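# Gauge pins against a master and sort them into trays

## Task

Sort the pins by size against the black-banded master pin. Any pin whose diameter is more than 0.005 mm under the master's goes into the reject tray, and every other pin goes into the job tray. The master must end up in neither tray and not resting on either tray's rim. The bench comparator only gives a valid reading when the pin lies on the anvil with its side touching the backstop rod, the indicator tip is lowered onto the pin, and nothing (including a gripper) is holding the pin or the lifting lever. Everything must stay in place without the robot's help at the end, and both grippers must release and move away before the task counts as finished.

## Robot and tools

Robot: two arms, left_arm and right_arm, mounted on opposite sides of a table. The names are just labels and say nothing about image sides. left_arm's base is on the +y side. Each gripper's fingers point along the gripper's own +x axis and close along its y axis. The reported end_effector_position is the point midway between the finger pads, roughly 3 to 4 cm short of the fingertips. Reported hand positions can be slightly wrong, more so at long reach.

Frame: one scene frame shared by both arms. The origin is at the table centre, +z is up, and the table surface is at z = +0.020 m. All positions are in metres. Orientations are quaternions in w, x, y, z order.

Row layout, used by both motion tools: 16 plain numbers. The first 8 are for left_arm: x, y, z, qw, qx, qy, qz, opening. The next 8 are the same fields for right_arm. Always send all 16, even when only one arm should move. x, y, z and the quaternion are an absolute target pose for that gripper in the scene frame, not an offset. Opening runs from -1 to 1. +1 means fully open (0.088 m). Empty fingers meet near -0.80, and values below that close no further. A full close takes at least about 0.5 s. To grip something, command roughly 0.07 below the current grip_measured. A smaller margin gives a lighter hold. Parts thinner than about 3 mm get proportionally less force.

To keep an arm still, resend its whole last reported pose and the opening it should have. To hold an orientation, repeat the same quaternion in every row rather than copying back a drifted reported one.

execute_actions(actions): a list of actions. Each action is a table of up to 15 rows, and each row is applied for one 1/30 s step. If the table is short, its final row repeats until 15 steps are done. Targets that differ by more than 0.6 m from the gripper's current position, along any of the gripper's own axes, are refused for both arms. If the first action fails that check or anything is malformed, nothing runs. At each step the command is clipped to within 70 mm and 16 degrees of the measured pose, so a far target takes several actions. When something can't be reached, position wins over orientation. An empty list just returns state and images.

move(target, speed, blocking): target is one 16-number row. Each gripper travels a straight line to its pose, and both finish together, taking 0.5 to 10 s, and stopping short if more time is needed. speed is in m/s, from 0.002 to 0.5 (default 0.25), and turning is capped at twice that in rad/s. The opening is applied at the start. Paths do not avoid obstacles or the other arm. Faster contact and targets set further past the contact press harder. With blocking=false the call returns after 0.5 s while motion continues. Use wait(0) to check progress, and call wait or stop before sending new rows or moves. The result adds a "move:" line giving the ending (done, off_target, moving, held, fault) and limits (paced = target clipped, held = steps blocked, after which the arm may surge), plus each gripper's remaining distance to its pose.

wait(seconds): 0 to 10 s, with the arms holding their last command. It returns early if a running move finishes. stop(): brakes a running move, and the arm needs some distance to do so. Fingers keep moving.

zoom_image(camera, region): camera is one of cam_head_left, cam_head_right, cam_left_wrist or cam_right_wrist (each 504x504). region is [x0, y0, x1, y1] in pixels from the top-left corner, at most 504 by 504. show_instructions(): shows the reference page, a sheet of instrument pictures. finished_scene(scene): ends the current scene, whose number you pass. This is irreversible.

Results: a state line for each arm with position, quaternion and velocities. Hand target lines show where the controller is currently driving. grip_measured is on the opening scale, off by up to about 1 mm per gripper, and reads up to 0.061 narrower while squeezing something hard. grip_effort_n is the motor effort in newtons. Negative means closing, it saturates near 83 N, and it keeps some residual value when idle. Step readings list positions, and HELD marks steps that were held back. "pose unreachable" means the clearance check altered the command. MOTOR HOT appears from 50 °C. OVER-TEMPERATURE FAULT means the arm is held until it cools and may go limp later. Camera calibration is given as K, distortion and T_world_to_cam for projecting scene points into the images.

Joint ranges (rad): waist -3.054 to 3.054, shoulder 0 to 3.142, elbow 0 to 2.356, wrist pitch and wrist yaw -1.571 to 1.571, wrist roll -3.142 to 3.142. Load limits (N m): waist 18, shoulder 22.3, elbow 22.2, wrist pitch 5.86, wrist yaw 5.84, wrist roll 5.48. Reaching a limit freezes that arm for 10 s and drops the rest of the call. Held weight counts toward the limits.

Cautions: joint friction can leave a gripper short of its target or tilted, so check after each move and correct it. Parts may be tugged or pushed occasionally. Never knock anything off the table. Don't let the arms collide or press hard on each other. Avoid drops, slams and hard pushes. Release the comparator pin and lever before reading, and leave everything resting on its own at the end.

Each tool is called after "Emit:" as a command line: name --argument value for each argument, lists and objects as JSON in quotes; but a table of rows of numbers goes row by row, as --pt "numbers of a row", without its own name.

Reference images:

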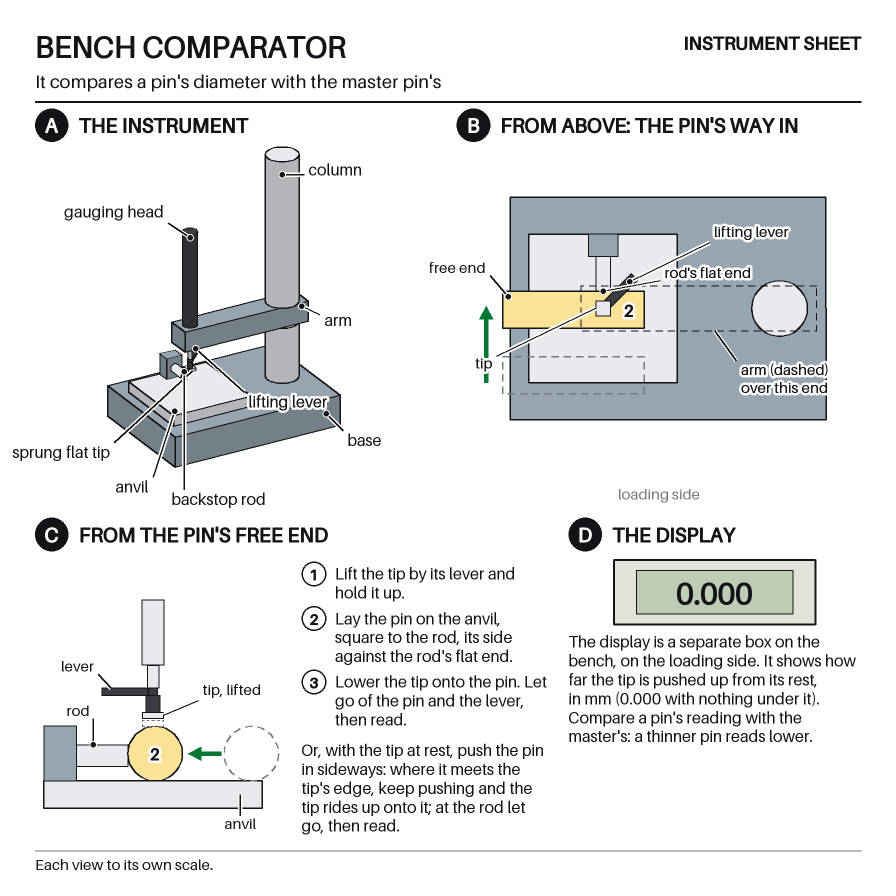

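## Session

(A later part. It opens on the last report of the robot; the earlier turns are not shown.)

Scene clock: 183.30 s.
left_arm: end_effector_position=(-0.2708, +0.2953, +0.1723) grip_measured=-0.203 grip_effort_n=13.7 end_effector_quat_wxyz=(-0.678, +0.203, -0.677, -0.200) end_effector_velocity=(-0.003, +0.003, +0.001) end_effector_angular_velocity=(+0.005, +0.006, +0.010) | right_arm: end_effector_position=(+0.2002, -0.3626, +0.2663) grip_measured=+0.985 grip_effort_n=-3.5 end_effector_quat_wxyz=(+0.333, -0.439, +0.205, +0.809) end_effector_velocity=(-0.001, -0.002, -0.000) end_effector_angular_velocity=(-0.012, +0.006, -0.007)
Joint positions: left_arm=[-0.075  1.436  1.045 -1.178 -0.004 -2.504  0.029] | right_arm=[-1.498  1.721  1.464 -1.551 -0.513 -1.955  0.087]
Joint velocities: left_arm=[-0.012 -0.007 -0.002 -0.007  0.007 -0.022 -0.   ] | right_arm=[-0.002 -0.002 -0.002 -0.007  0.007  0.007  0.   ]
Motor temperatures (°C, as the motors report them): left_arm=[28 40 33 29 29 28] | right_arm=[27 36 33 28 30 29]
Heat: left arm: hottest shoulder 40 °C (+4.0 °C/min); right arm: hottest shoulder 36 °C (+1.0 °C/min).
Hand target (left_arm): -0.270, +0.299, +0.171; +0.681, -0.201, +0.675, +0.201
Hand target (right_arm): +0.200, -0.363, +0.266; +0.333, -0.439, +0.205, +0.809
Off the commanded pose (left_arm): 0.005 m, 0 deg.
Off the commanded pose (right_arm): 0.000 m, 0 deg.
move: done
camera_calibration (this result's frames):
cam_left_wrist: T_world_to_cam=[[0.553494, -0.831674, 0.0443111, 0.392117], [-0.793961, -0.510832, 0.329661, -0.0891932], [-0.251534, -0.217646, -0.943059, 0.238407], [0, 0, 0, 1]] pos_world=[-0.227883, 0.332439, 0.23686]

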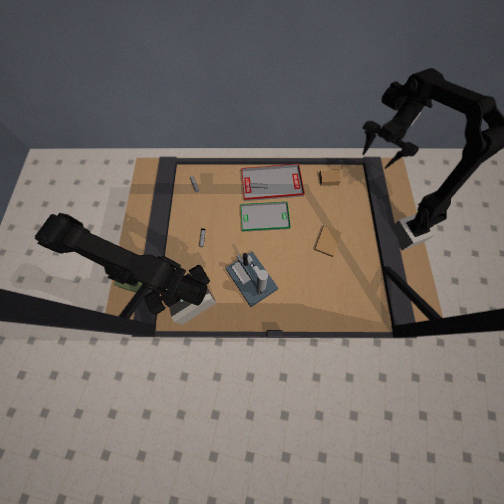

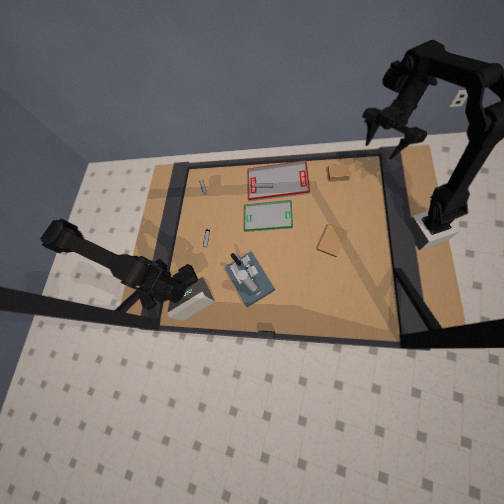

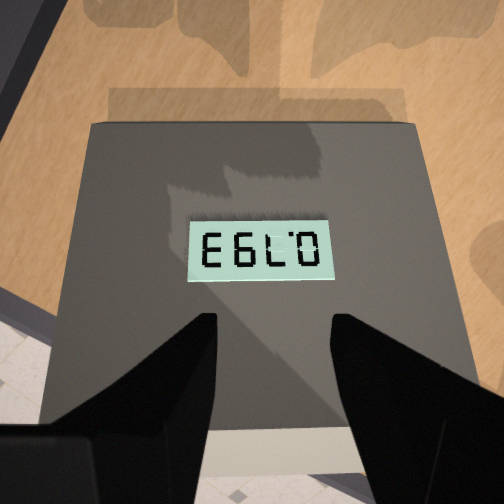

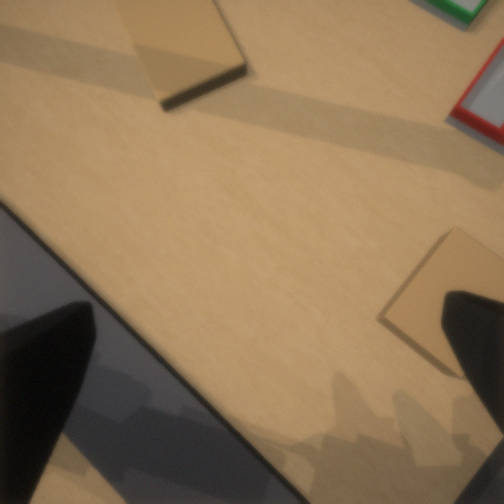

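Emit:
move --target '[-0.1255,0.1215,0.15,0.678,-0.201,0.678,0.201,-0.2, 0.2002,-0.3626,0.2663,0.333,-0.439,0.205,0.809,1]' --speed 0.2

Emit:
move --target '[-0.1255,0.1225,0.093,0.678,-0.201,0.678,0.201,-0.2, 0.2002,-0.3626,0.2663,0.333,-0.439,0.205,0.809,1]' --speed 0.05

Emit:
move --target '[-0.1255,0.1225,0.093,0.678,-0.201,0.678,0.201,-0.6, 0.2002,-0.3626,0.2663,0.333,-0.439,0.205,0.809,1]' --speed 0.05

Emit:
move --target '[-0.144,0.149,0.102,0.678,-0.201,0.678,0.201,-0.6, 0.2002,-0.3626,0.2663,0.333,-0.439,0.205,0.809,1]' --speed 0.04

Emit:
move --target '[-0.144,0.149,0.15,0.678,-0.201,0.678,0.201,-0.6, 0.2002,-0.3626,0.2663,0.333,-0.439,0.205,0.809,1]' --speed 0.08

Emit:
move --target '[0.0,0.2,0.15,0.5,-0.5,0.5,0.5,-0.6, 0.2002,-0.3626,0.2663,0.333,-0.439,0.205,0.809,1]' --speed 0.2

Emit:
move --target '[0.245,0.085,0.12,-0.478,0.656,-0.491,-0.315,-0.6, 0.2002,-0.3626,0.2663,0.333,-0.439,0.205,0.809,1]' --speed 0.15

Emit:
move --target '[0.245,0.085,0.07,-0.478,0.656,-0.491,-0.315,-0.6, 0.2002,-0.3626,0.2663,0.333,-0.439,0.205,0.809,1]' --speed 0.05

Emit:
move --target '[0.245,0.085,0.07,-0.478,0.656,-0.491,-0.315,-0.15, 0.2002,-0.3626,0.2663,0.333,-0.439,0.205,0.809,1]' --speed 0.05

Emit:
move --target '[0.23,0.1,0.14,-0.478,0.656,-0.491,-0.315,-0.15, 0.2002,-0.3626,0.2663,0.333,-0.439,0.205,0.809,1]' --speed 0.1

Emit:
move --target '[0.25,0.34,0.12,0.694,-0.135,0.694,0.135,0.3, 0.2002,-0.3626,0.2663,0.333,-0.439,0.205,0.809,1]' --speed 0.2

Scene clock: 196.10 s.
left_arm: end_effector_position=(-0.1264, +0.1245, +0.1520) grip_measured=-0.203 grip_effort_n=13.3 end_effector_quat_wxyz=(-0.677, +0.203, -0.679, -0.198) end_effector_velocity=(-0.000, +0.004, -0.000) end_effector_angular_velocity=(+0.033, -0.002, +0.005) | right_arm: end_effector_position=(+0.2002, -0.3626, +0.2663) grip_measured=+0.985 grip_effort_n=-3.5 end_effector_quat_wxyz=(+0.333, -0.439, +0.205, +0.809) end_effector_velocity=(+0.000, +0.003, +0.001) end_effector_angular_velocity=(+0.025, -0.000, -0.001)
Joint positions: left_arm=[ 0.442  2.059  1.701 -1.206  0.002 -1.985  0.029] | right_arm=[-1.498  1.721  1.464 -1.551 -0.513 -1.955  0.087]
Joint velocities: left_arm=[-0.002  0.012  0.017 -0.037 -0.007 -0.007  0.   ] | right_arm=[-0.002 -0.002 -0.002  0.007 -0.022 -0.007 -0.   ]
Motor temperatures (°C, as the motors report them): left_arm=[28 38 32 29 29 28] | right_arm=[27 36 33 28 30 29]
Heat: left arm: hottest shoulder 38 °C (+3.0 °C/min); right arm: hottest shoulder 36 °C (+1.0 °C/min).
Hand target (left_arm): -0.125, +0.123, +0.149; +0.675, -0.201, +0.681, +0.201
Hand target (right_arm): +0.200, -0.363, +0.266; +0.333, -0.439, +0.205, +0.809
Off the commanded pose (left_arm): 0.004 m, 0 deg.
Off the commanded pose (right_arm): 0.000 m, 0 deg.
move: done
camera_calibration (this result's frames):
cam_left_wrist: T_world_to_cam=[[0.552366, -0.832382, 0.0450835, 0.170924], [-0.793542, -0.508488, 0.334261, -0.0560031], [-0.255308, -0.22041, -0.941402, 0.21807], [0, 0, 0, 1]] pos_world=[-0.0831782, 0.161862, 0.216306]

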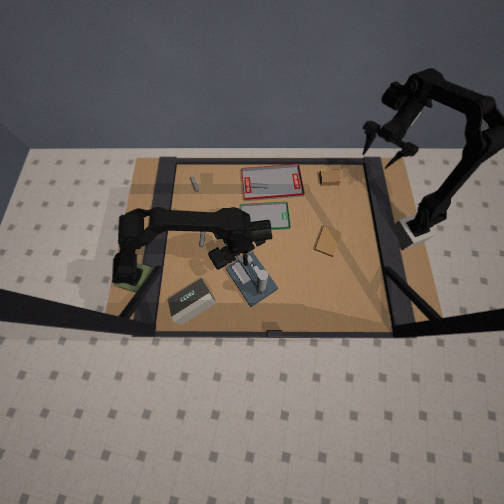

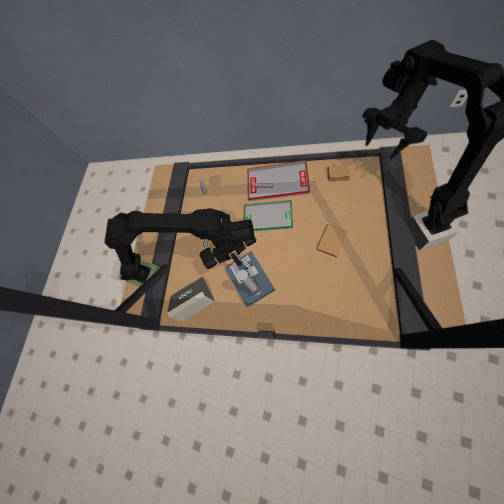

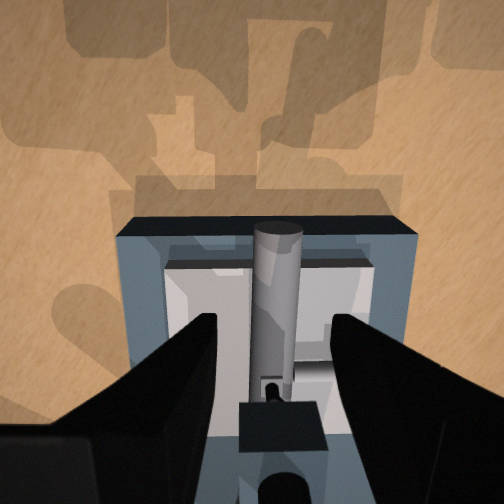

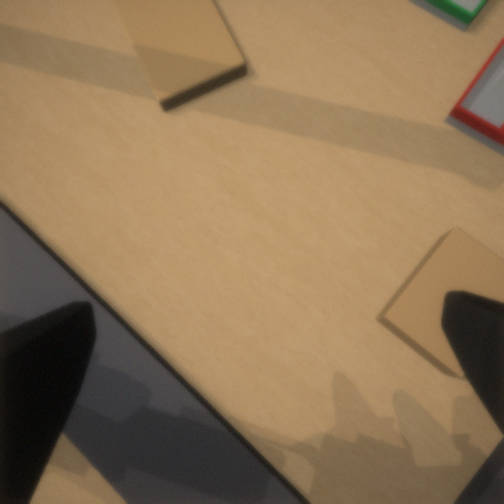

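Scene clock: 197.67 s.
left_arm: end_effector_position=(-0.1255, +0.1190, +0.1016) grip_measured=-0.203 grip_effort_n=13.3 end_effector_quat_wxyz=(-0.676, +0.209, -0.680, -0.193) end_effector_velocity=(+0.000, -0.001, +0.000) end_effector_angular_velocity=(-0.006, -0.008, +0.005) | right_arm: end_effector_position=(+0.2002, -0.3626, +0.2663) grip_measured=+0.985 grip_effort_n=-3.0 end_effector_quat_wxyz=(+0.333, -0.439, +0.205, +0.809) end_effector_velocity=(-0.004, -0.002, +0.002) end_effector_angular_velocity=(+0.000, +0.020, +0.002)
Joint positions: left_arm=[ 0.442  2.108  1.571 -1.011  0.002 -1.985  0.029] | right_arm=[-1.498  1.721  1.464 -1.551 -0.513 -1.955  0.087]
Joint velocities: left_arm=[-0.002 -0.002 -0.002  0.007 -0.007 -0.007 -0.   ] | right_arm=[-0.002 -0.002 -0.002 -0.022 -0.007 -0.007 -0.   ]
Motor temperatures (°C, as the motors report them): left_arm=[28 38 32 29 29 28] | right_arm=[27 36 33 28 30 29]
Heat: left arm: hottest shoulder 38 °C (+3.0 °C/min); right arm: hottest shoulder 36 °C (+1.0 °C/min).
Hand target (left_arm): -0.126, +0.123, +0.093; +0.678, -0.201, +0.678, +0.201
Hand target (right_arm): +0.200, -0.363, +0.266; +0.333, -0.439, +0.205, +0.809
Off the commanded pose (left_arm): 0.009 m, 1 deg.
Off the commanded pose (right_arm): 0.000 m, 0 deg.
move: off_target (left_arm)
camera_calibration (this result's frames):
cam_left_wrist: T_world_to_cam=[[0.552228, -0.831531, 0.0600089, 0.16643], [-0.794431, -0.503027, 0.340357, -0.0426409], [-0.252832, -0.235628, -0.938379, 0.171424], [0, 0, 0, 1]] pos_world=[-0.0824414, 0.157335, 0.165386]

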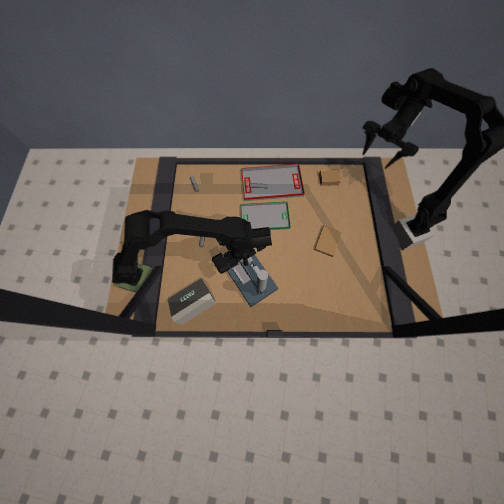

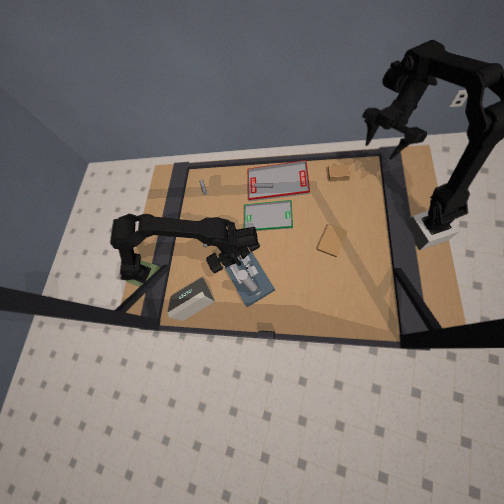

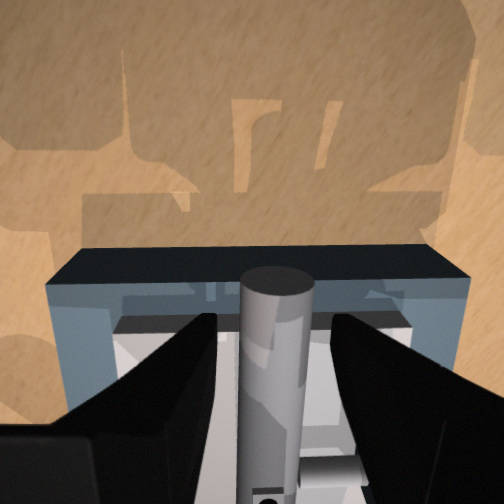

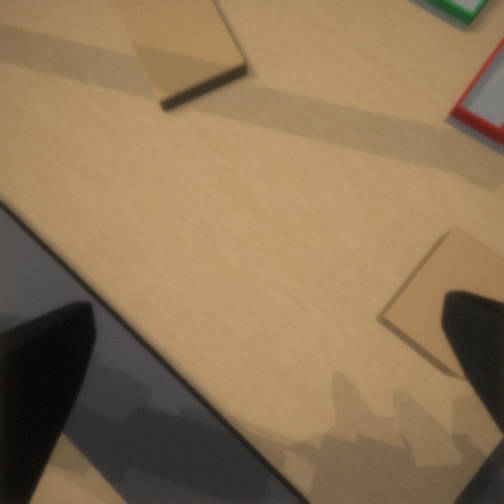

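Scene clock: 198.37 s.
left_arm: end_effector_position=(-0.1255, +0.1193, +0.1016) grip_measured=-0.518 grip_effort_n=-83.5 end_effector_quat_wxyz=(-0.676, +0.208, -0.680, -0.193) end_effector_velocity=(-0.001, +0.007, -0.001) end_effector_angular_velocity=(+0.028, -0.003, -0.010) | right_arm: end_effector_position=(+0.2002, -0.3626, +0.2663) grip_measured=+0.985 grip_effort_n=-3.0 end_effector_quat_wxyz=(+0.333, -0.439, +0.205, +0.809) end_effector_velocity=(-0.003, +0.000, -0.001) end_effector_angular_velocity=(+0.002, +0.016, +0.007)
Joint positions: left_arm=[ 0.442  2.108  1.571 -1.012  0.002 -1.985  0.014] | right_arm=[-1.498  1.721  1.464 -1.551 -0.513 -1.955  0.087]
Joint velocities: left_arm=[-0.002 -0.002 -0.007 -0.022 -0.007  0.007  0.   ] | right_arm=[ 0.002  0.002 -0.007 -0.007 -0.007 -0.007  0.   ]
Motor temperatures (°C, as the motors report them): left_arm=[28 38 32 29 29 28] | right_arm=[27 36 33 28 30 29]
Heat: left arm: hottest shoulder 38 °C (+3.0 °C/min); right arm: hottest shoulder 36 °C (+1.0 °C/min).
Hand target (left_arm): -0.125, +0.123, +0.093; +0.678, -0.201, +0.678, +0.201
Hand target (right_arm): +0.200, -0.363, +0.266; +0.333, -0.439, +0.205, +0.809
Off the commanded pose (left_arm): 0.009 m, 1 deg.
Off the commanded pose (right_arm): 0.000 m, 0 deg.
move: off_target (left_arm)
camera_calibration (this result's frames):
cam_left_wrist: T_world_to_cam=[[0.552242, -0.83162, 0.0586211, 0.166887], [-0.794348, -0.503539, 0.339794, -0.0423868], [-0.253062, -0.234214, -0.938671, 0.171313], [0, 0, 0, 1]] pos_world=[-0.0824792, 0.157567, 0.165426]

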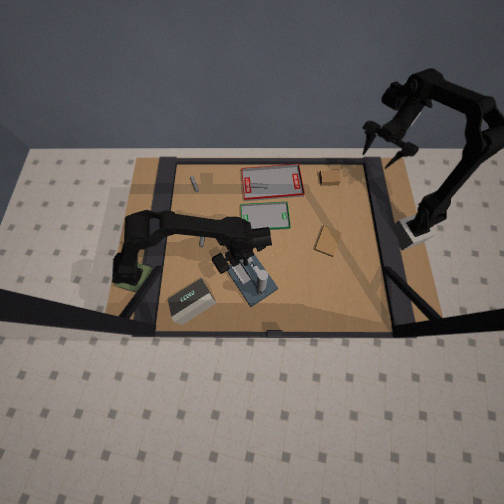

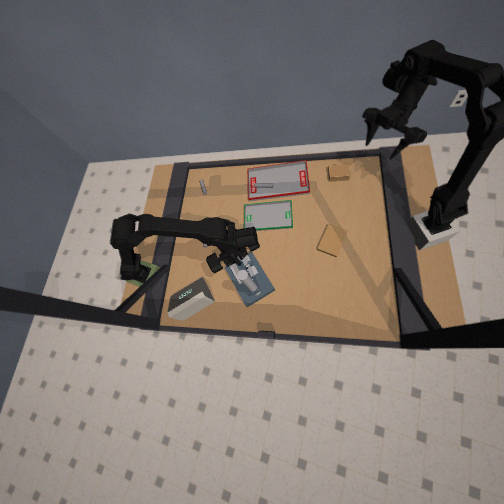

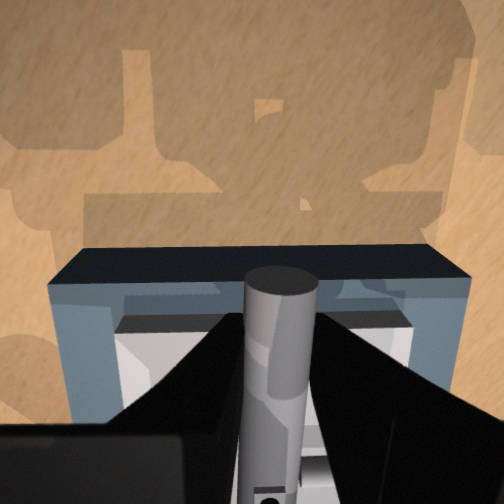

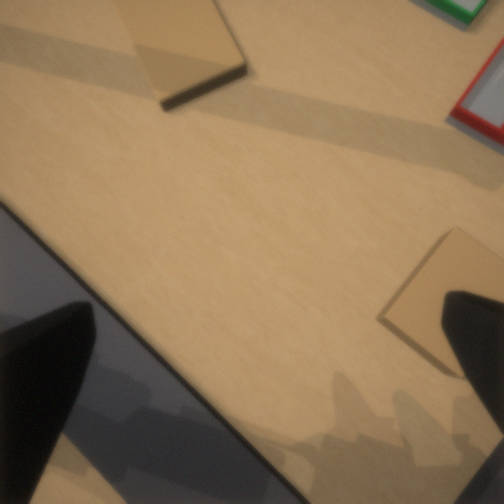

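Scene clock: 199.57 s.
left_arm: end_effector_position=(-0.1424, +0.1459, +0.1012) grip_measured=-0.518 grip_effort_n=-83.5 end_effector_quat_wxyz=(-0.677, +0.202, -0.679, -0.202) end_effector_velocity=(-0.002, +0.001, +0.001) end_effector_angular_velocity=(-0.006, -0.008, +0.000) | right_arm: end_effector_position=(+0.2002, -0.3626, +0.2663) grip_measured=+0.985 grip_effort_n=-3.0 end_effector_quat_wxyz=(+0.333, -0.439, +0.205, +0.809) end_effector_velocity=(-0.002, -0.000, +0.001) end_effector_angular_velocity=(+0.006, +0.007, +0.002)
Joint positions: left_arm=[ 0.409  2.02   1.437 -0.987  0.002 -2.022  0.014] | right_arm=[-1.498  1.721  1.464 -1.551 -0.513 -1.955  0.087]
Joint velocities: left_arm=[-0.007 -0.012 -0.012  0.007 -0.007 -0.007 -0.   ] | right_arm=[-0.002 -0.002 -0.002 -0.007 -0.007 -0.007 -0.   ]
Motor temperatures (°C, as the motors report them): left_arm=[28 39 32 29 29 28] | right_arm=[27 36 33 28 30 29]
Heat: left arm: hottest shoulder 39 °C (+4.0 °C/min); right arm: hottest shoulder 36 °C (+1.0 °C/min).
Hand target (left_arm): -0.144, +0.149, +0.102; +0.678, -0.201, +0.678, +0.201
Hand target (right_arm): +0.200, -0.363, +0.266; +0.333, -0.439, +0.205, +0.809
Off the commanded pose (left_arm): 0.004 m, 0 deg.
Off the commanded pose (right_arm): 0.000 m, 0 deg.
move: done
camera_calibration (this result's frames):
cam_left_wrist: T_world_to_cam=[[0.555267, -0.830753, 0.0390913, 0.200644], [-0.791425, -0.513367, 0.331813, -0.0395922], [-0.255587, -0.215183, -0.942535, 0.170236], [0, 0, 0, 1]] pos_world=[-0.0992352, 0.182992, 0.165747]

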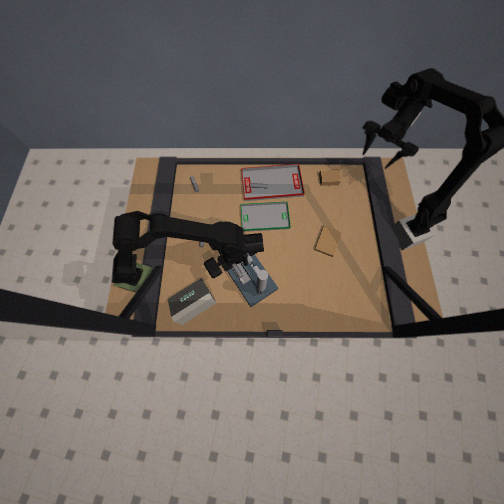

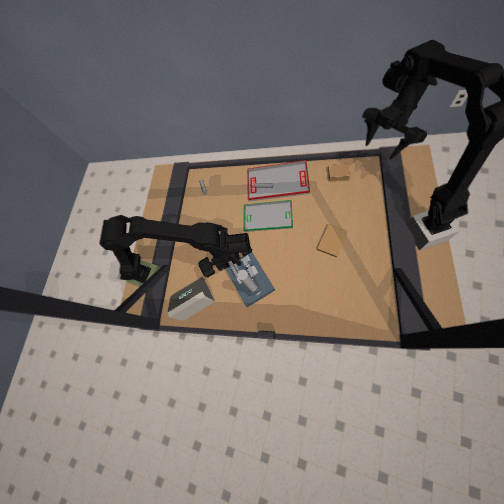

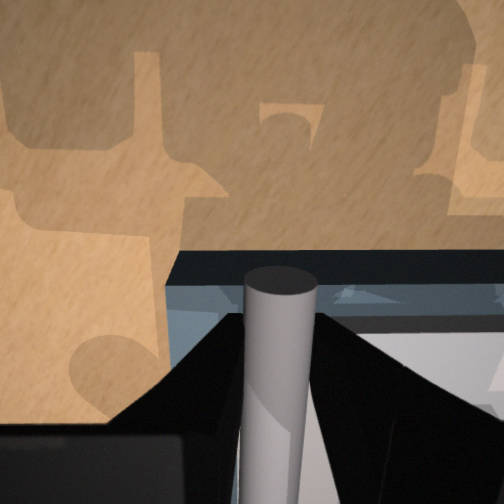

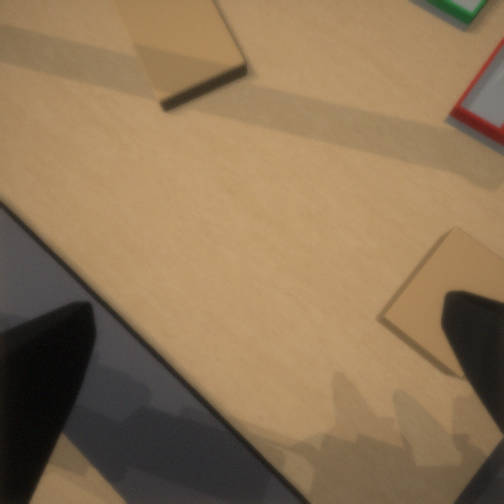

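Scene clock: 200.60 s.
left_arm: end_effector_position=(-0.1435, +0.1522, +0.1419) grip_measured=-0.518 grip_effort_n=-83.5 end_effector_quat_wxyz=(-0.678, +0.193, -0.677, -0.210) end_effector_velocity=(-0.000, +0.003, +0.003) end_effector_angular_velocity=(+0.013, -0.006, +0.005) | right_arm: end_effector_position=(+0.2002, -0.3626, +0.2663) grip_measured=+0.985 grip_effort_n=-3.5 end_effector_quat_wxyz=(+0.333, -0.439, +0.205, +0.809) end_effector_velocity=(+0.002, +0.002, +0.002) end_effector_angular_velocity=(+0.027, -0.005, -0.006)
Joint positions: left_arm=[ 0.408  1.975  1.538 -1.158  0.002 -2.022  0.014] | right_arm=[-1.498  1.721  1.464 -1.551 -0.513 -1.955  0.087]
Joint velocities: left_arm=[-0.002 -0.002  0.007 -0.022 -0.007 -0.007 -0.   ] | right_arm=[-0.007 -0.002  0.002  0.007 -0.022 -0.007 -0.   ]
Motor temperatures (°C, as the motors report them): left_arm=[28 39 32 29 29 28] | right_arm=[27 36 33 28 30 29]
Heat: left arm: hottest shoulder 39 °C (+4.0 °C/min); right arm: hottest shoulder 36 °C (+1.0 °C/min).
Hand target (left_arm): -0.144, +0.149, +0.150; +0.678, -0.201, +0.678, +0.201
Hand target (right_arm): +0.200, -0.363, +0.266; +0.333, -0.439, +0.205, +0.809
Off the commanded pose (left_arm): 0.009 m, 1 deg.
Off the commanded pose (right_arm): 0.000 m, 0 deg.
move: off_target (left_arm)
camera_calibration (this result's frames):
cam_left_wrist: T_world_to_cam=[[0.55472, -0.831859, 0.0172333, 0.208066], [-0.790803, -0.520677, 0.321754, -0.0481047], [-0.258681, -0.192112, -0.946666, 0.206292], [0, 0, 0, 1]] pos_world=[-0.100096, 0.187666, 0.207182]

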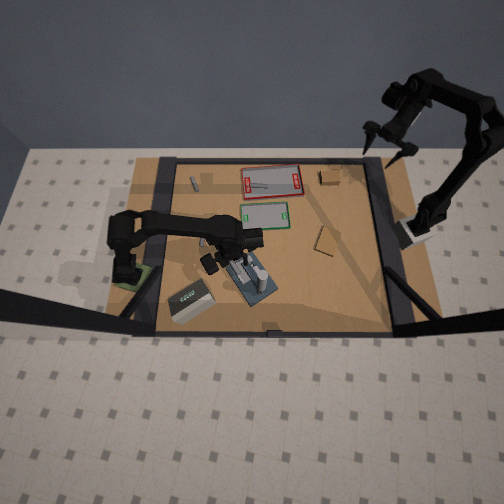

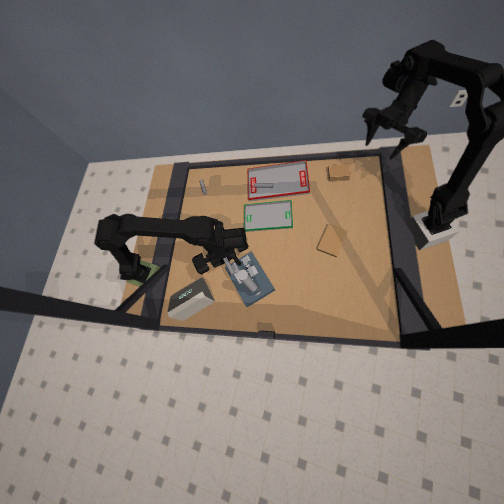

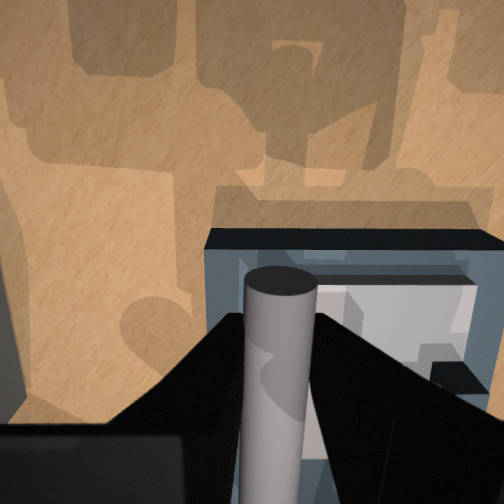

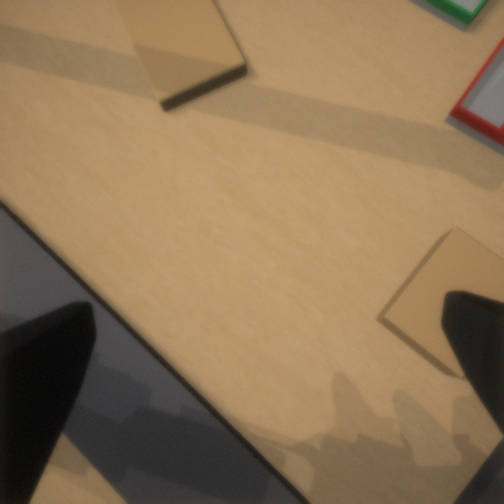

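Scene clock: 203.50 s.
left_arm: end_effector_position=(-0.0037, +0.2027, +0.1480) grip_measured=-0.517 grip_effort_n=-83.5 end_effector_quat_wxyz=(-0.502, +0.496, -0.502, -0.500) end_effector_velocity=(-0.001, +0.006, +0.000) end_effector_angular_velocity=(+0.030, -0.008, +0.019) | right_arm: end_effector_position=(+0.2002, -0.3626, +0.2663) grip_measured=+0.985 grip_effort_n=-3.5 end_effector_quat_wxyz=(+0.333, -0.439, +0.205, +0.809) end_effector_velocity=(+0.001, +0.002, +0.000) end_effector_angular_velocity=(+0.012, -0.006, +0.007)
Joint positions: left_arm=[ 0.819  1.947  1.524 -1.154  0.003 -2.596  0.014] | right_arm=[-1.498  1.721  1.464 -1.551 -0.513 -1.955  0.087]
Joint velocities: left_arm=[-0.002 -0.002 -0.002 -0.022 -0.022 -0.022 -0.   ] | right_arm=[ 0.002  0.002  0.002  0.007 -0.007 -0.007 -0.   ]
Motor temperatures (°C, as the motors report them): left_arm=[28 39 32 29 29 28] | right_arm=[27 36 33 28 30 29]
Heat: left arm: hottest shoulder 39 °C (+4.0 °C/min); right arm: hottest shoulder 36 °C (+1.0 °C/min).
Hand target (left_arm): -0.001, +0.200, +0.150; +0.498, -0.500, +0.502, +0.500
Hand target (right_arm): +0.200, -0.363, +0.266; +0.333, -0.439, +0.205, +0.809
Off the commanded pose (left_arm): 0.005 m, 1 deg.
Off the commanded pose (right_arm): 0.000 m, 0 deg.
move: done
camera_calibration (this result's frames):
cam_left_wrist: T_world_to_cam=[[0.999425, 0.00198153, 0.0338367, 0.00257641], [-0.00914869, -0.945467, 0.32559, 0.17522], [0.0326366, -0.325713, -0.944905, 0.285836], [0, 0, 0, 1]] pos_world=[-0.0103006, 0.25876, 0.212951]

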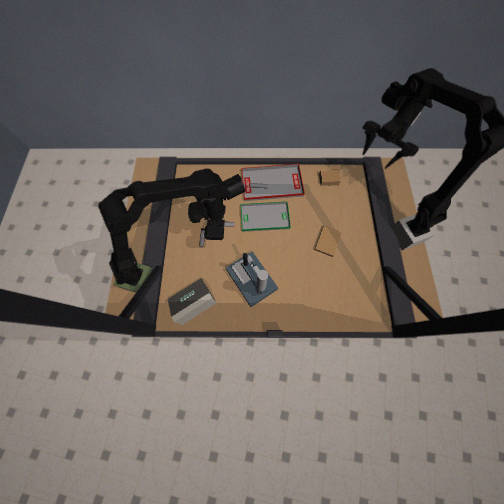

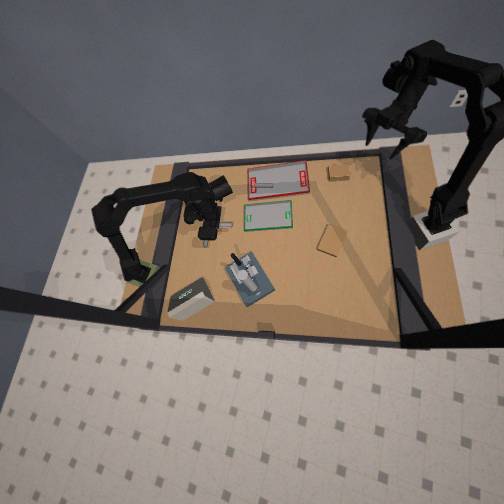

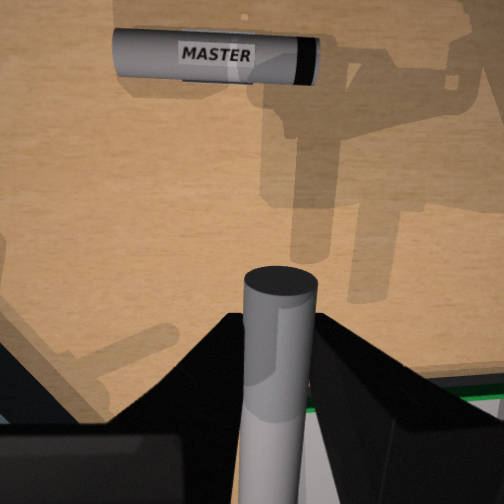

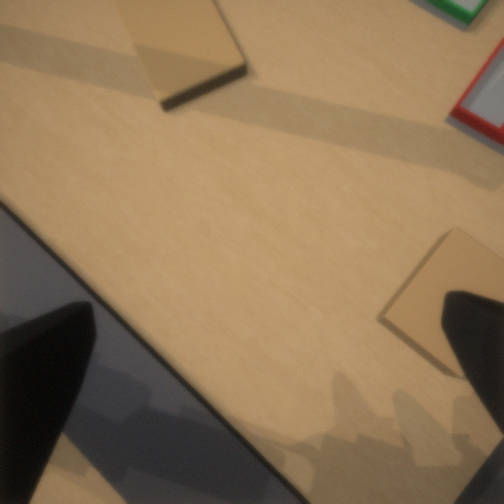

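Scene clock: 206.00 s.
left_arm: end_effector_position=(+0.2430, +0.0892, +0.1184) grip_measured=-0.517 grip_effort_n=-83.5 end_effector_quat_wxyz=(-0.475, +0.670, -0.487, -0.296) end_effector_velocity=(+0.003, +0.000, +0.000) end_effector_angular_velocity=(+0.011, -0.021, +0.002) | right_arm: end_effector_position=(+0.2002, -0.3626, +0.2663) grip_measured=+0.985 grip_effort_n=-3.0 end_effector_quat_wxyz=(+0.333, -0.439, +0.205, +0.809) end_effector_velocity=(-0.002, -0.000, +0.001) end_effector_angular_velocity=(+0.006, +0.007, +0.002)
Joint positions: left_arm=[ 1.079  2.581  2.338 -0.792  0.022 -2.353  0.014] | right_arm=[-1.498  1.721  1.464 -1.551 -0.513 -1.955  0.087]
Joint velocities: left_arm=[-0.002  0.002  0.002  0.007 -0.022  0.007 -0.   ] | right_arm=[-0.002 -0.002 -0.002 -0.007 -0.007 -0.007  0.   ]
Motor temperatures (°C, as the motors report them): left_arm=[28 39 33 29 29 28] | right_arm=[27 36 33 28 30 29]
Heat: left arm: hottest shoulder 39 °C (+3.0 °C/min); right arm: hottest shoulder 36 °C (+1.0 °C/min).
Hand target (left_arm): +0.245, +0.087, +0.118; -0.474, +0.672, -0.489, -0.292
Hand target (right_arm): +0.200, -0.363, +0.266; +0.333, -0.439, +0.205, +0.809
Off the commanded pose (left_arm): 0.005 m, 3 deg.
Off the commanded pose (right_arm): 0.000 m, 0 deg.
joint sent to its limit (left arm) — the command would take joint 3 (elbow) past its upper limit, so that joint was sent only as far as its limit.
move: off_target (left_arm)
camera_calibration (this result's frames):
cam_left_wrist: T_world_to_cam=[[0.920383, 0.0976245, 0.378635, -0.272853], [-0.181227, -0.751546, 0.634299, 0.0677401], [0.346485, -0.652417, -0.674018, 0.133579], [0, 0, 0, 1]] pos_world=[0.217122, 0.164696, 0.150379]

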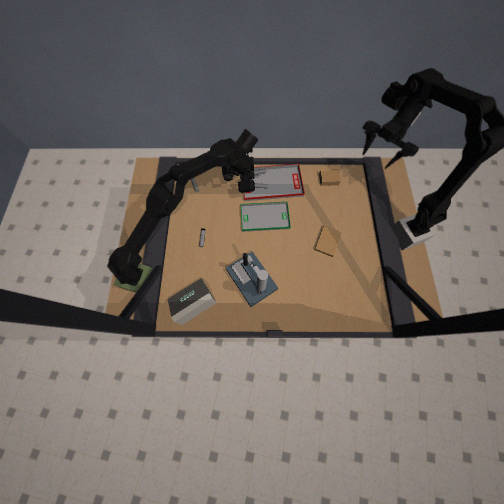

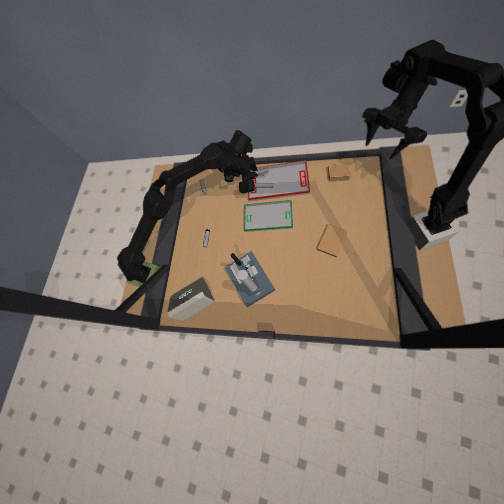

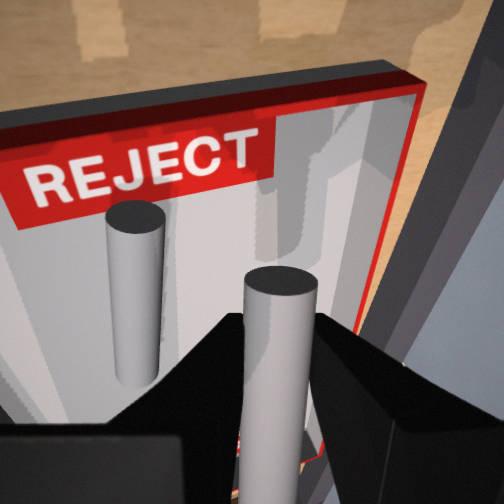

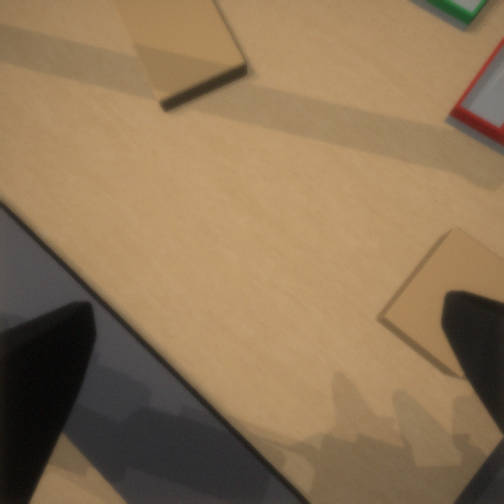

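Scene clock: 207.23 s.
left_arm: end_effector_position=(+0.2442, +0.0880, +0.0747) grip_measured=-0.517 grip_effort_n=-83.5 end_effector_quat_wxyz=(-0.478, +0.658, -0.490, -0.314) end_effector_velocity=(-0.001, +0.001, -0.000) end_effector_angular_velocity=(+0.007, +0.003, +0.007) | right_arm: end_effector_position=(+0.2002, -0.3626, +0.2663) grip_measured=+0.985 grip_effort_n=-3.0 end_effector_quat_wxyz=(+0.333, -0.439, +0.205, +0.809) end_effector_velocity=(-0.003, +0.002, +0.002) end_effector_angular_velocity=(+0.019, +0.013, +0.003)
Joint positions: left_arm=[ 1.079  2.664  2.34  -0.755  0.022 -2.353  0.014] | right_arm=[-1.498  1.721  1.464 -1.551 -0.513 -1.955  0.087]
Joint velocities: left_arm=[-0.002 -0.002 -0.002 -0.007 -0.007 -0.007 -0.   ] | right_arm=[ 0.002 -0.002 -0.002 -0.007 -0.022 -0.007 -0.   ]
Motor temperatures (°C, as the motors report them): left_arm=[28 40 33 29 29 28] | right_arm=[27 36 33 28 30 29]
Heat: left arm: hottest shoulder 40 °C (+4.0 °C/min); right arm: hottest shoulder 36 °C (+1.0 °C/min).
Hand target (left_arm): +0.245, +0.086, +0.070; -0.478, +0.658, -0.491, -0.313
Hand target (right_arm): +0.200, -0.363, +0.266; +0.333, -0.439, +0.205, +0.809
Off the commanded pose (left_arm): 0.006 m, 0 deg.
Off the commanded pose (right_arm): 0.000 m, 0 deg.
joint sent to its limit (left arm) — the command would take joint 3 (elbow) past its upper limit, so that joint was sent only as far as its limit.
move: done
camera_calibration (this result's frames):
cam_left_wrist: T_world_to_cam=[[0.931773, 0.0865272, 0.35258, -0.257169], [-0.161743, -0.77053, 0.616541, 0.0930016], [0.325021, -0.631504, -0.703963, 0.108644], [0, 0, 0, 1]] pos_world=[0.219354, 0.162522, 0.109815]

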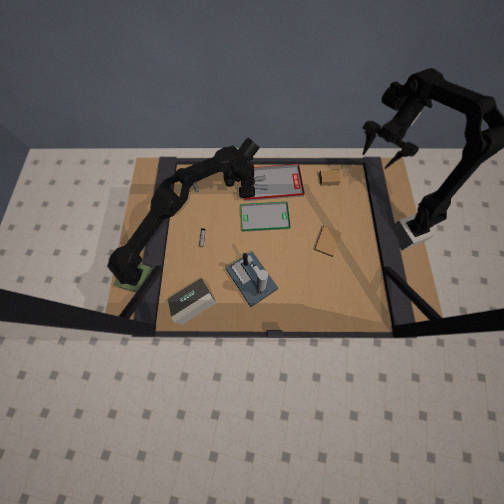

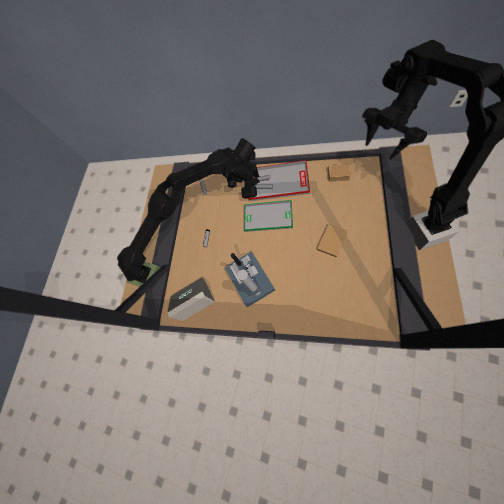

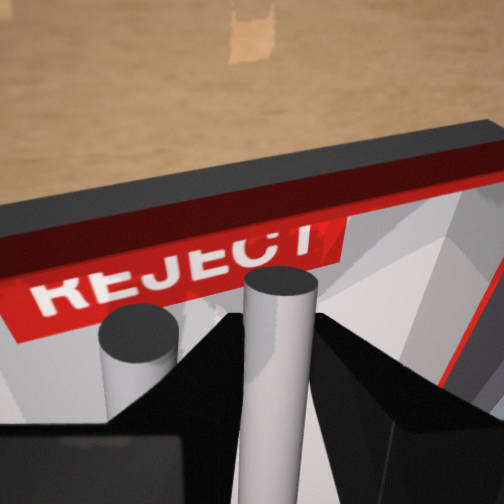

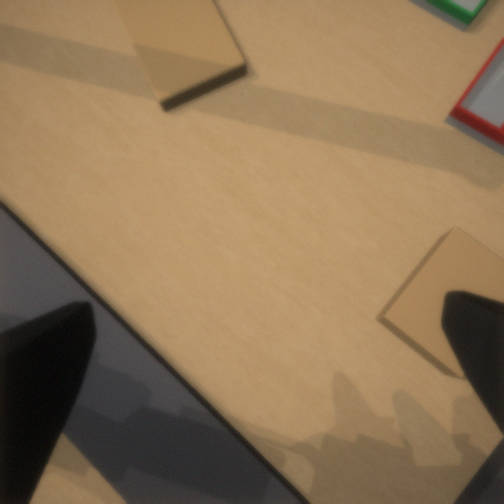

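Scene clock: 207.93 s.
left_arm: end_effector_position=(+0.2450, +0.0872, +0.0760) grip_measured=-0.155 grip_effort_n=14.2 end_effector_quat_wxyz=(-0.477, +0.660, -0.490, -0.311) end_effector_velocity=(-0.003, -0.001, -0.000) end_effector_angular_velocity=(-0.007, +0.017, +0.013) | right_arm: end_effector_position=(+0.2002, -0.3626, +0.2663) grip_measured=+0.985 grip_effort_n=-3.0 end_effector_quat_wxyz=(+0.333, -0.439, +0.205, +0.809) end_effector_velocity=(-0.002, +0.001, +0.002) end_effector_angular_velocity=(+0.019, +0.013, -0.001)
Joint positions: left_arm=[ 1.079  2.664  2.343 -0.752  0.022 -2.353  0.031] | right_arm=[-1.498  1.721  1.464 -1.551 -0.513 -1.955  0.087]
Joint velocities: left_arm=[-0.002 -0.002 -0.002 -0.007  0.007 -0.022  0.   ] | right_arm=[-0.002 -0.002 -0.002 -0.007 -0.022 -0.007 -0.   ]
Motor temperatures (°C, as the motors report them): left_arm=[28 40 33 29 29 28] | right_arm=[27 36 33 28 30 29]
Heat: left arm: hottest shoulder 40 °C (+4.1 °C/min); right arm: hottest shoulder 36 °C (+1.0 °C/min).
Hand target (left_arm): +0.245, +0.085, +0.070; -0.478, +0.658, -0.491, -0.312
Hand target (right_arm): +0.200, -0.363, +0.266; +0.333, -0.439, +0.205, +0.809
Off the commanded pose (left_arm): 0.006 m, 1 deg.
Off the commanded pose (right_arm): 0.000 m, 0 deg.
joint sent to its limit (left arm) — the command would take joint 3 (elbow) past its upper limit, so that joint was sent only as far as its limit.
move: done
camera_calibration (this result's frames):
cam_left_wrist: T_world_to_cam=[[0.930321, 0.087942, 0.356047, -0.258346], [-0.164275, -0.768063, 0.618945, 0.0919579], [0.327898, -0.634307, -0.700098, 0.108003], [0, 0, 0, 1]] pos_world=[0.220037, 0.161856, 0.110679]

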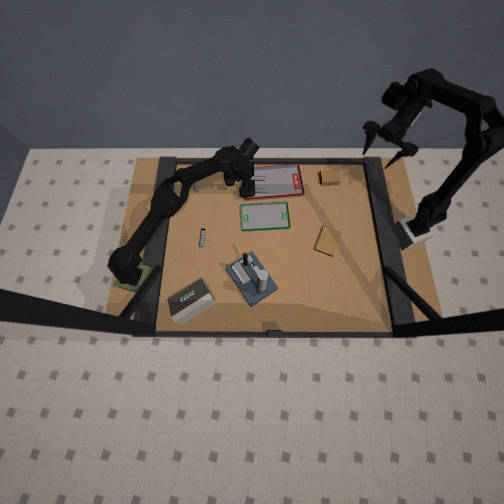

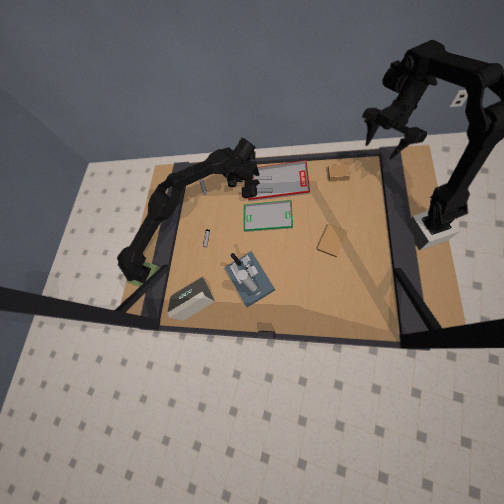

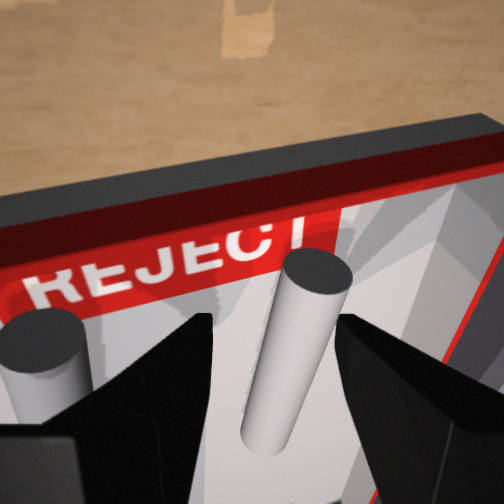

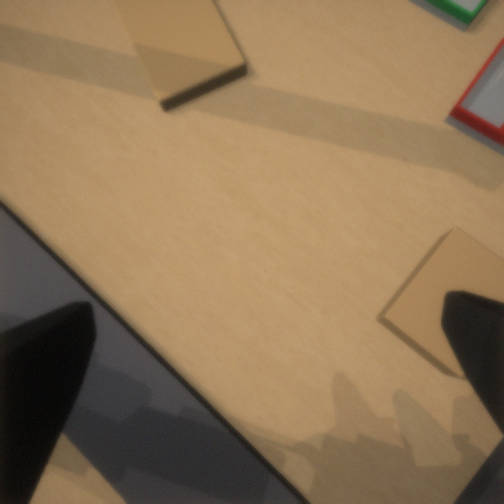

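Scene clock: 209.03 s.
left_arm: end_effector_position=(+0.2300, +0.1018, +0.1299) grip_measured=-0.153 grip_effort_n=14.2 end_effector_quat_wxyz=(-0.479, +0.652, -0.491, -0.323) end_effector_velocity=(-0.006, +0.005, -0.003) end_effector_angular_velocity=(+0.033, +0.019, -0.006) | right_arm: end_effector_position=(+0.2002, -0.3626, +0.2663) grip_measured=+0.985 grip_effort_n=-3.5 end_effector_quat_wxyz=(+0.333, -0.439, +0.205, +0.809) end_effector_velocity=(-0.001, -0.001, +0.001) end_effector_angular_velocity=(+0.001, -0.009, +0.023)
Joint positions: left_arm=[ 1.079  2.545  2.344 -0.9    0.022 -2.353  0.032] | right_arm=[-1.498  1.721  1.464 -1.551 -0.513 -1.955  0.087]
Joint velocities: left_arm=[-0.002 -0.002 -0.002 -0.037 -0.007  0.007 -0.   ] | right_arm=[ 0.002 -0.002  0.002 -0.007  0.007 -0.022 -0.   ]
Motor temperatures (°C, as the motors report them): left_arm=[28 40 33 29 29 28] | right_arm=[27 36 33 28 30 29]
Heat: left arm: hottest shoulder 40 °C (+4.0 °C/min); right arm: hottest shoulder 36 °C (+1.0 °C/min).
Hand target (left_arm): +0.230, +0.100, +0.140; -0.478, +0.656, -0.491, -0.315
Hand target (right_arm): +0.200, -0.363, +0.266; +0.333, -0.439, +0.205, +0.809
Off the commanded pose (left_arm): 0.010 m, 1 deg.
Off the commanded pose (right_arm): 0.000 m, 0 deg.
joint sent to its limit (left arm) — the command would take joint 3 (elbow) past its upper limit, so that joint was sent only as far as its limit.
move: off_target (left_arm)
camera_calibration (this result's frames):
cam_left_wrist: T_world_to_cam=[[0.937531, 0.0809168, 0.338361, -0.263507], [-0.15155, -0.780461, 0.606558, 0.0673192], [0.313158, -0.619946, -0.719443, 0.164339], [0, 0, 0, 1]] pos_world=[0.205784, 0.175743, 0.16656]

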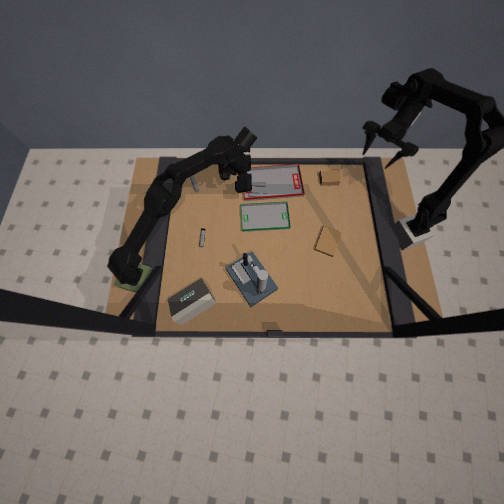

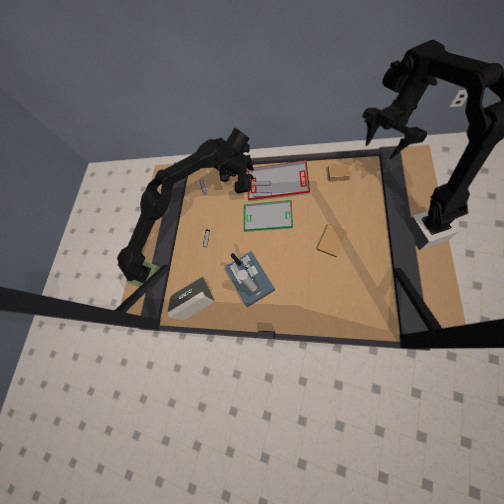

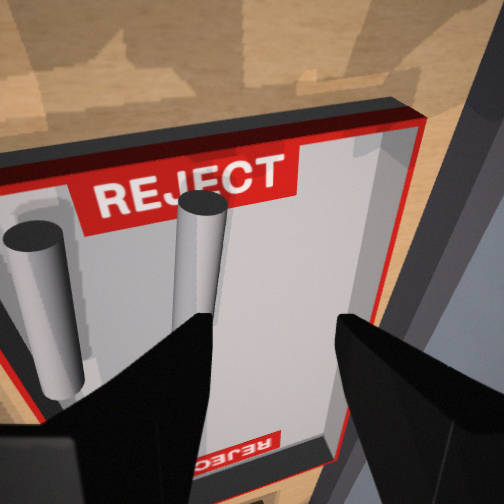

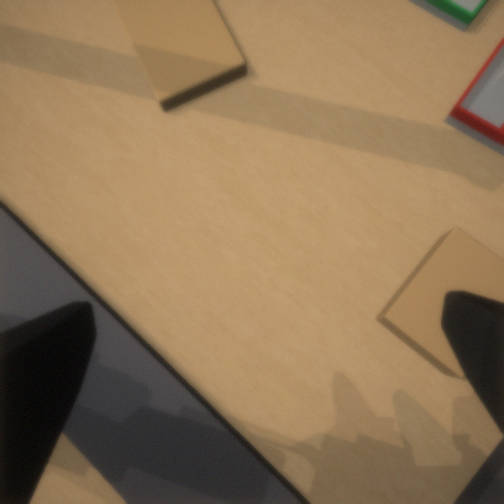

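Scene clock: 212.70 s.
left_arm: end_effector_position=(+0.2493, +0.3367, +0.1191) grip_measured=+0.297 grip_effort_n=14.2 end_effector_quat_wxyz=(-0.692, +0.140, -0.695, -0.133) end_effector_velocity=(-0.003, +0.001, +0.001) end_effector_angular_velocity=(+0.009, +0.004, -0.024) | right_arm: end_effector_position=(+0.2002, -0.3626, +0.2663) grip_measured=+0.985 grip_effort_n=-3.0 end_effector_quat_wxyz=(+0.333, -0.439, +0.205, +0.809) end_effector_velocity=(-0.002, +0.001, +0.002) end_effector_angular_velocity=(+0.003, +0.008, -0.005)
Joint positions: left_arm=[ 1.469  2.437  2.195 -1.327  0.012 -0.771  0.054] | right_arm=[-1.498  1.721  1.464 -1.551 -0.513 -1.955  0.087]
Joint velocities: left_arm=[-0.002 -0.007 -0.007 -0.007 -0.007  0.022 -0.   ] | right_arm=[ 0.002 -0.002  0.002 -0.007 -0.007  0.007  0.   ]
Motor temperatures (°C, as the motors report them): left_arm=[28 42 33 29 29 28] | right_arm=[27 36 33 28 30 29]
Heat: left arm: hottest shoulder 42 °C (+5.0 °C/min); right arm: hottest shoulder 36 °C (+1.0 °C/min).
Hand target (left_arm): +0.248, +0.339, +0.122; +0.693, -0.138, +0.695, +0.134
Hand target (right_arm): +0.200, -0.363, +0.266; +0.333, -0.439, +0.205, +0.809
Off the commanded pose (left_arm): 0.003 m, 1 deg.
Off the commanded pose (right_arm): 0.000 m, 0 deg.
move: done
camera_calibration (this result's frames):
cam_left_wrist: T_world_to_cam=[[0.388053, -0.920307, 0.0494939, 0.211579], [-0.874258, -0.350576, 0.335812, 0.327732], [-0.291699, -0.173583, -0.940628, 0.323032], [0, 0, 0, 1]] pos_world=[0.298647, 0.365686, 0.183325]

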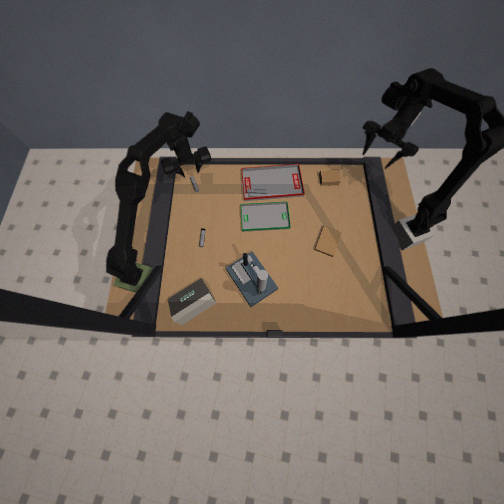

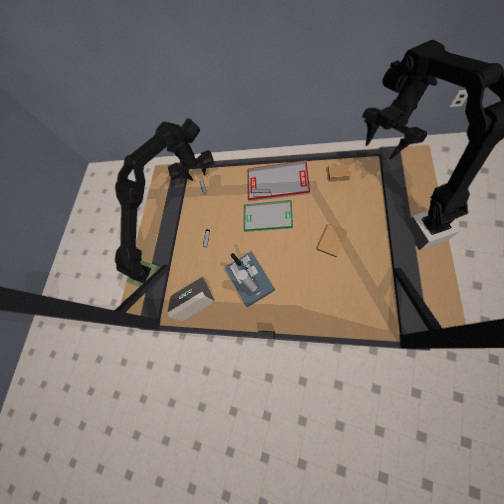

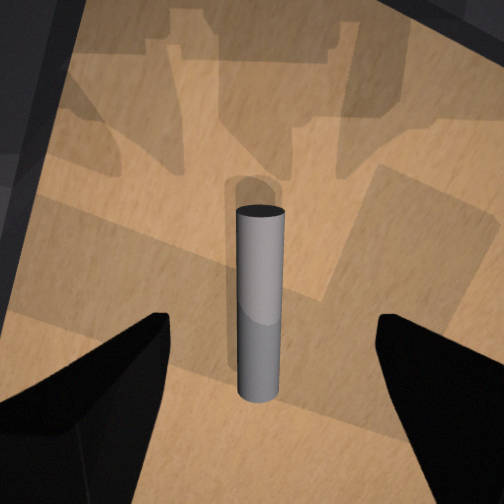

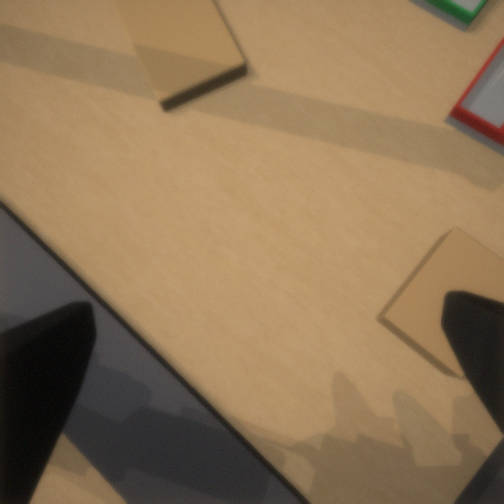

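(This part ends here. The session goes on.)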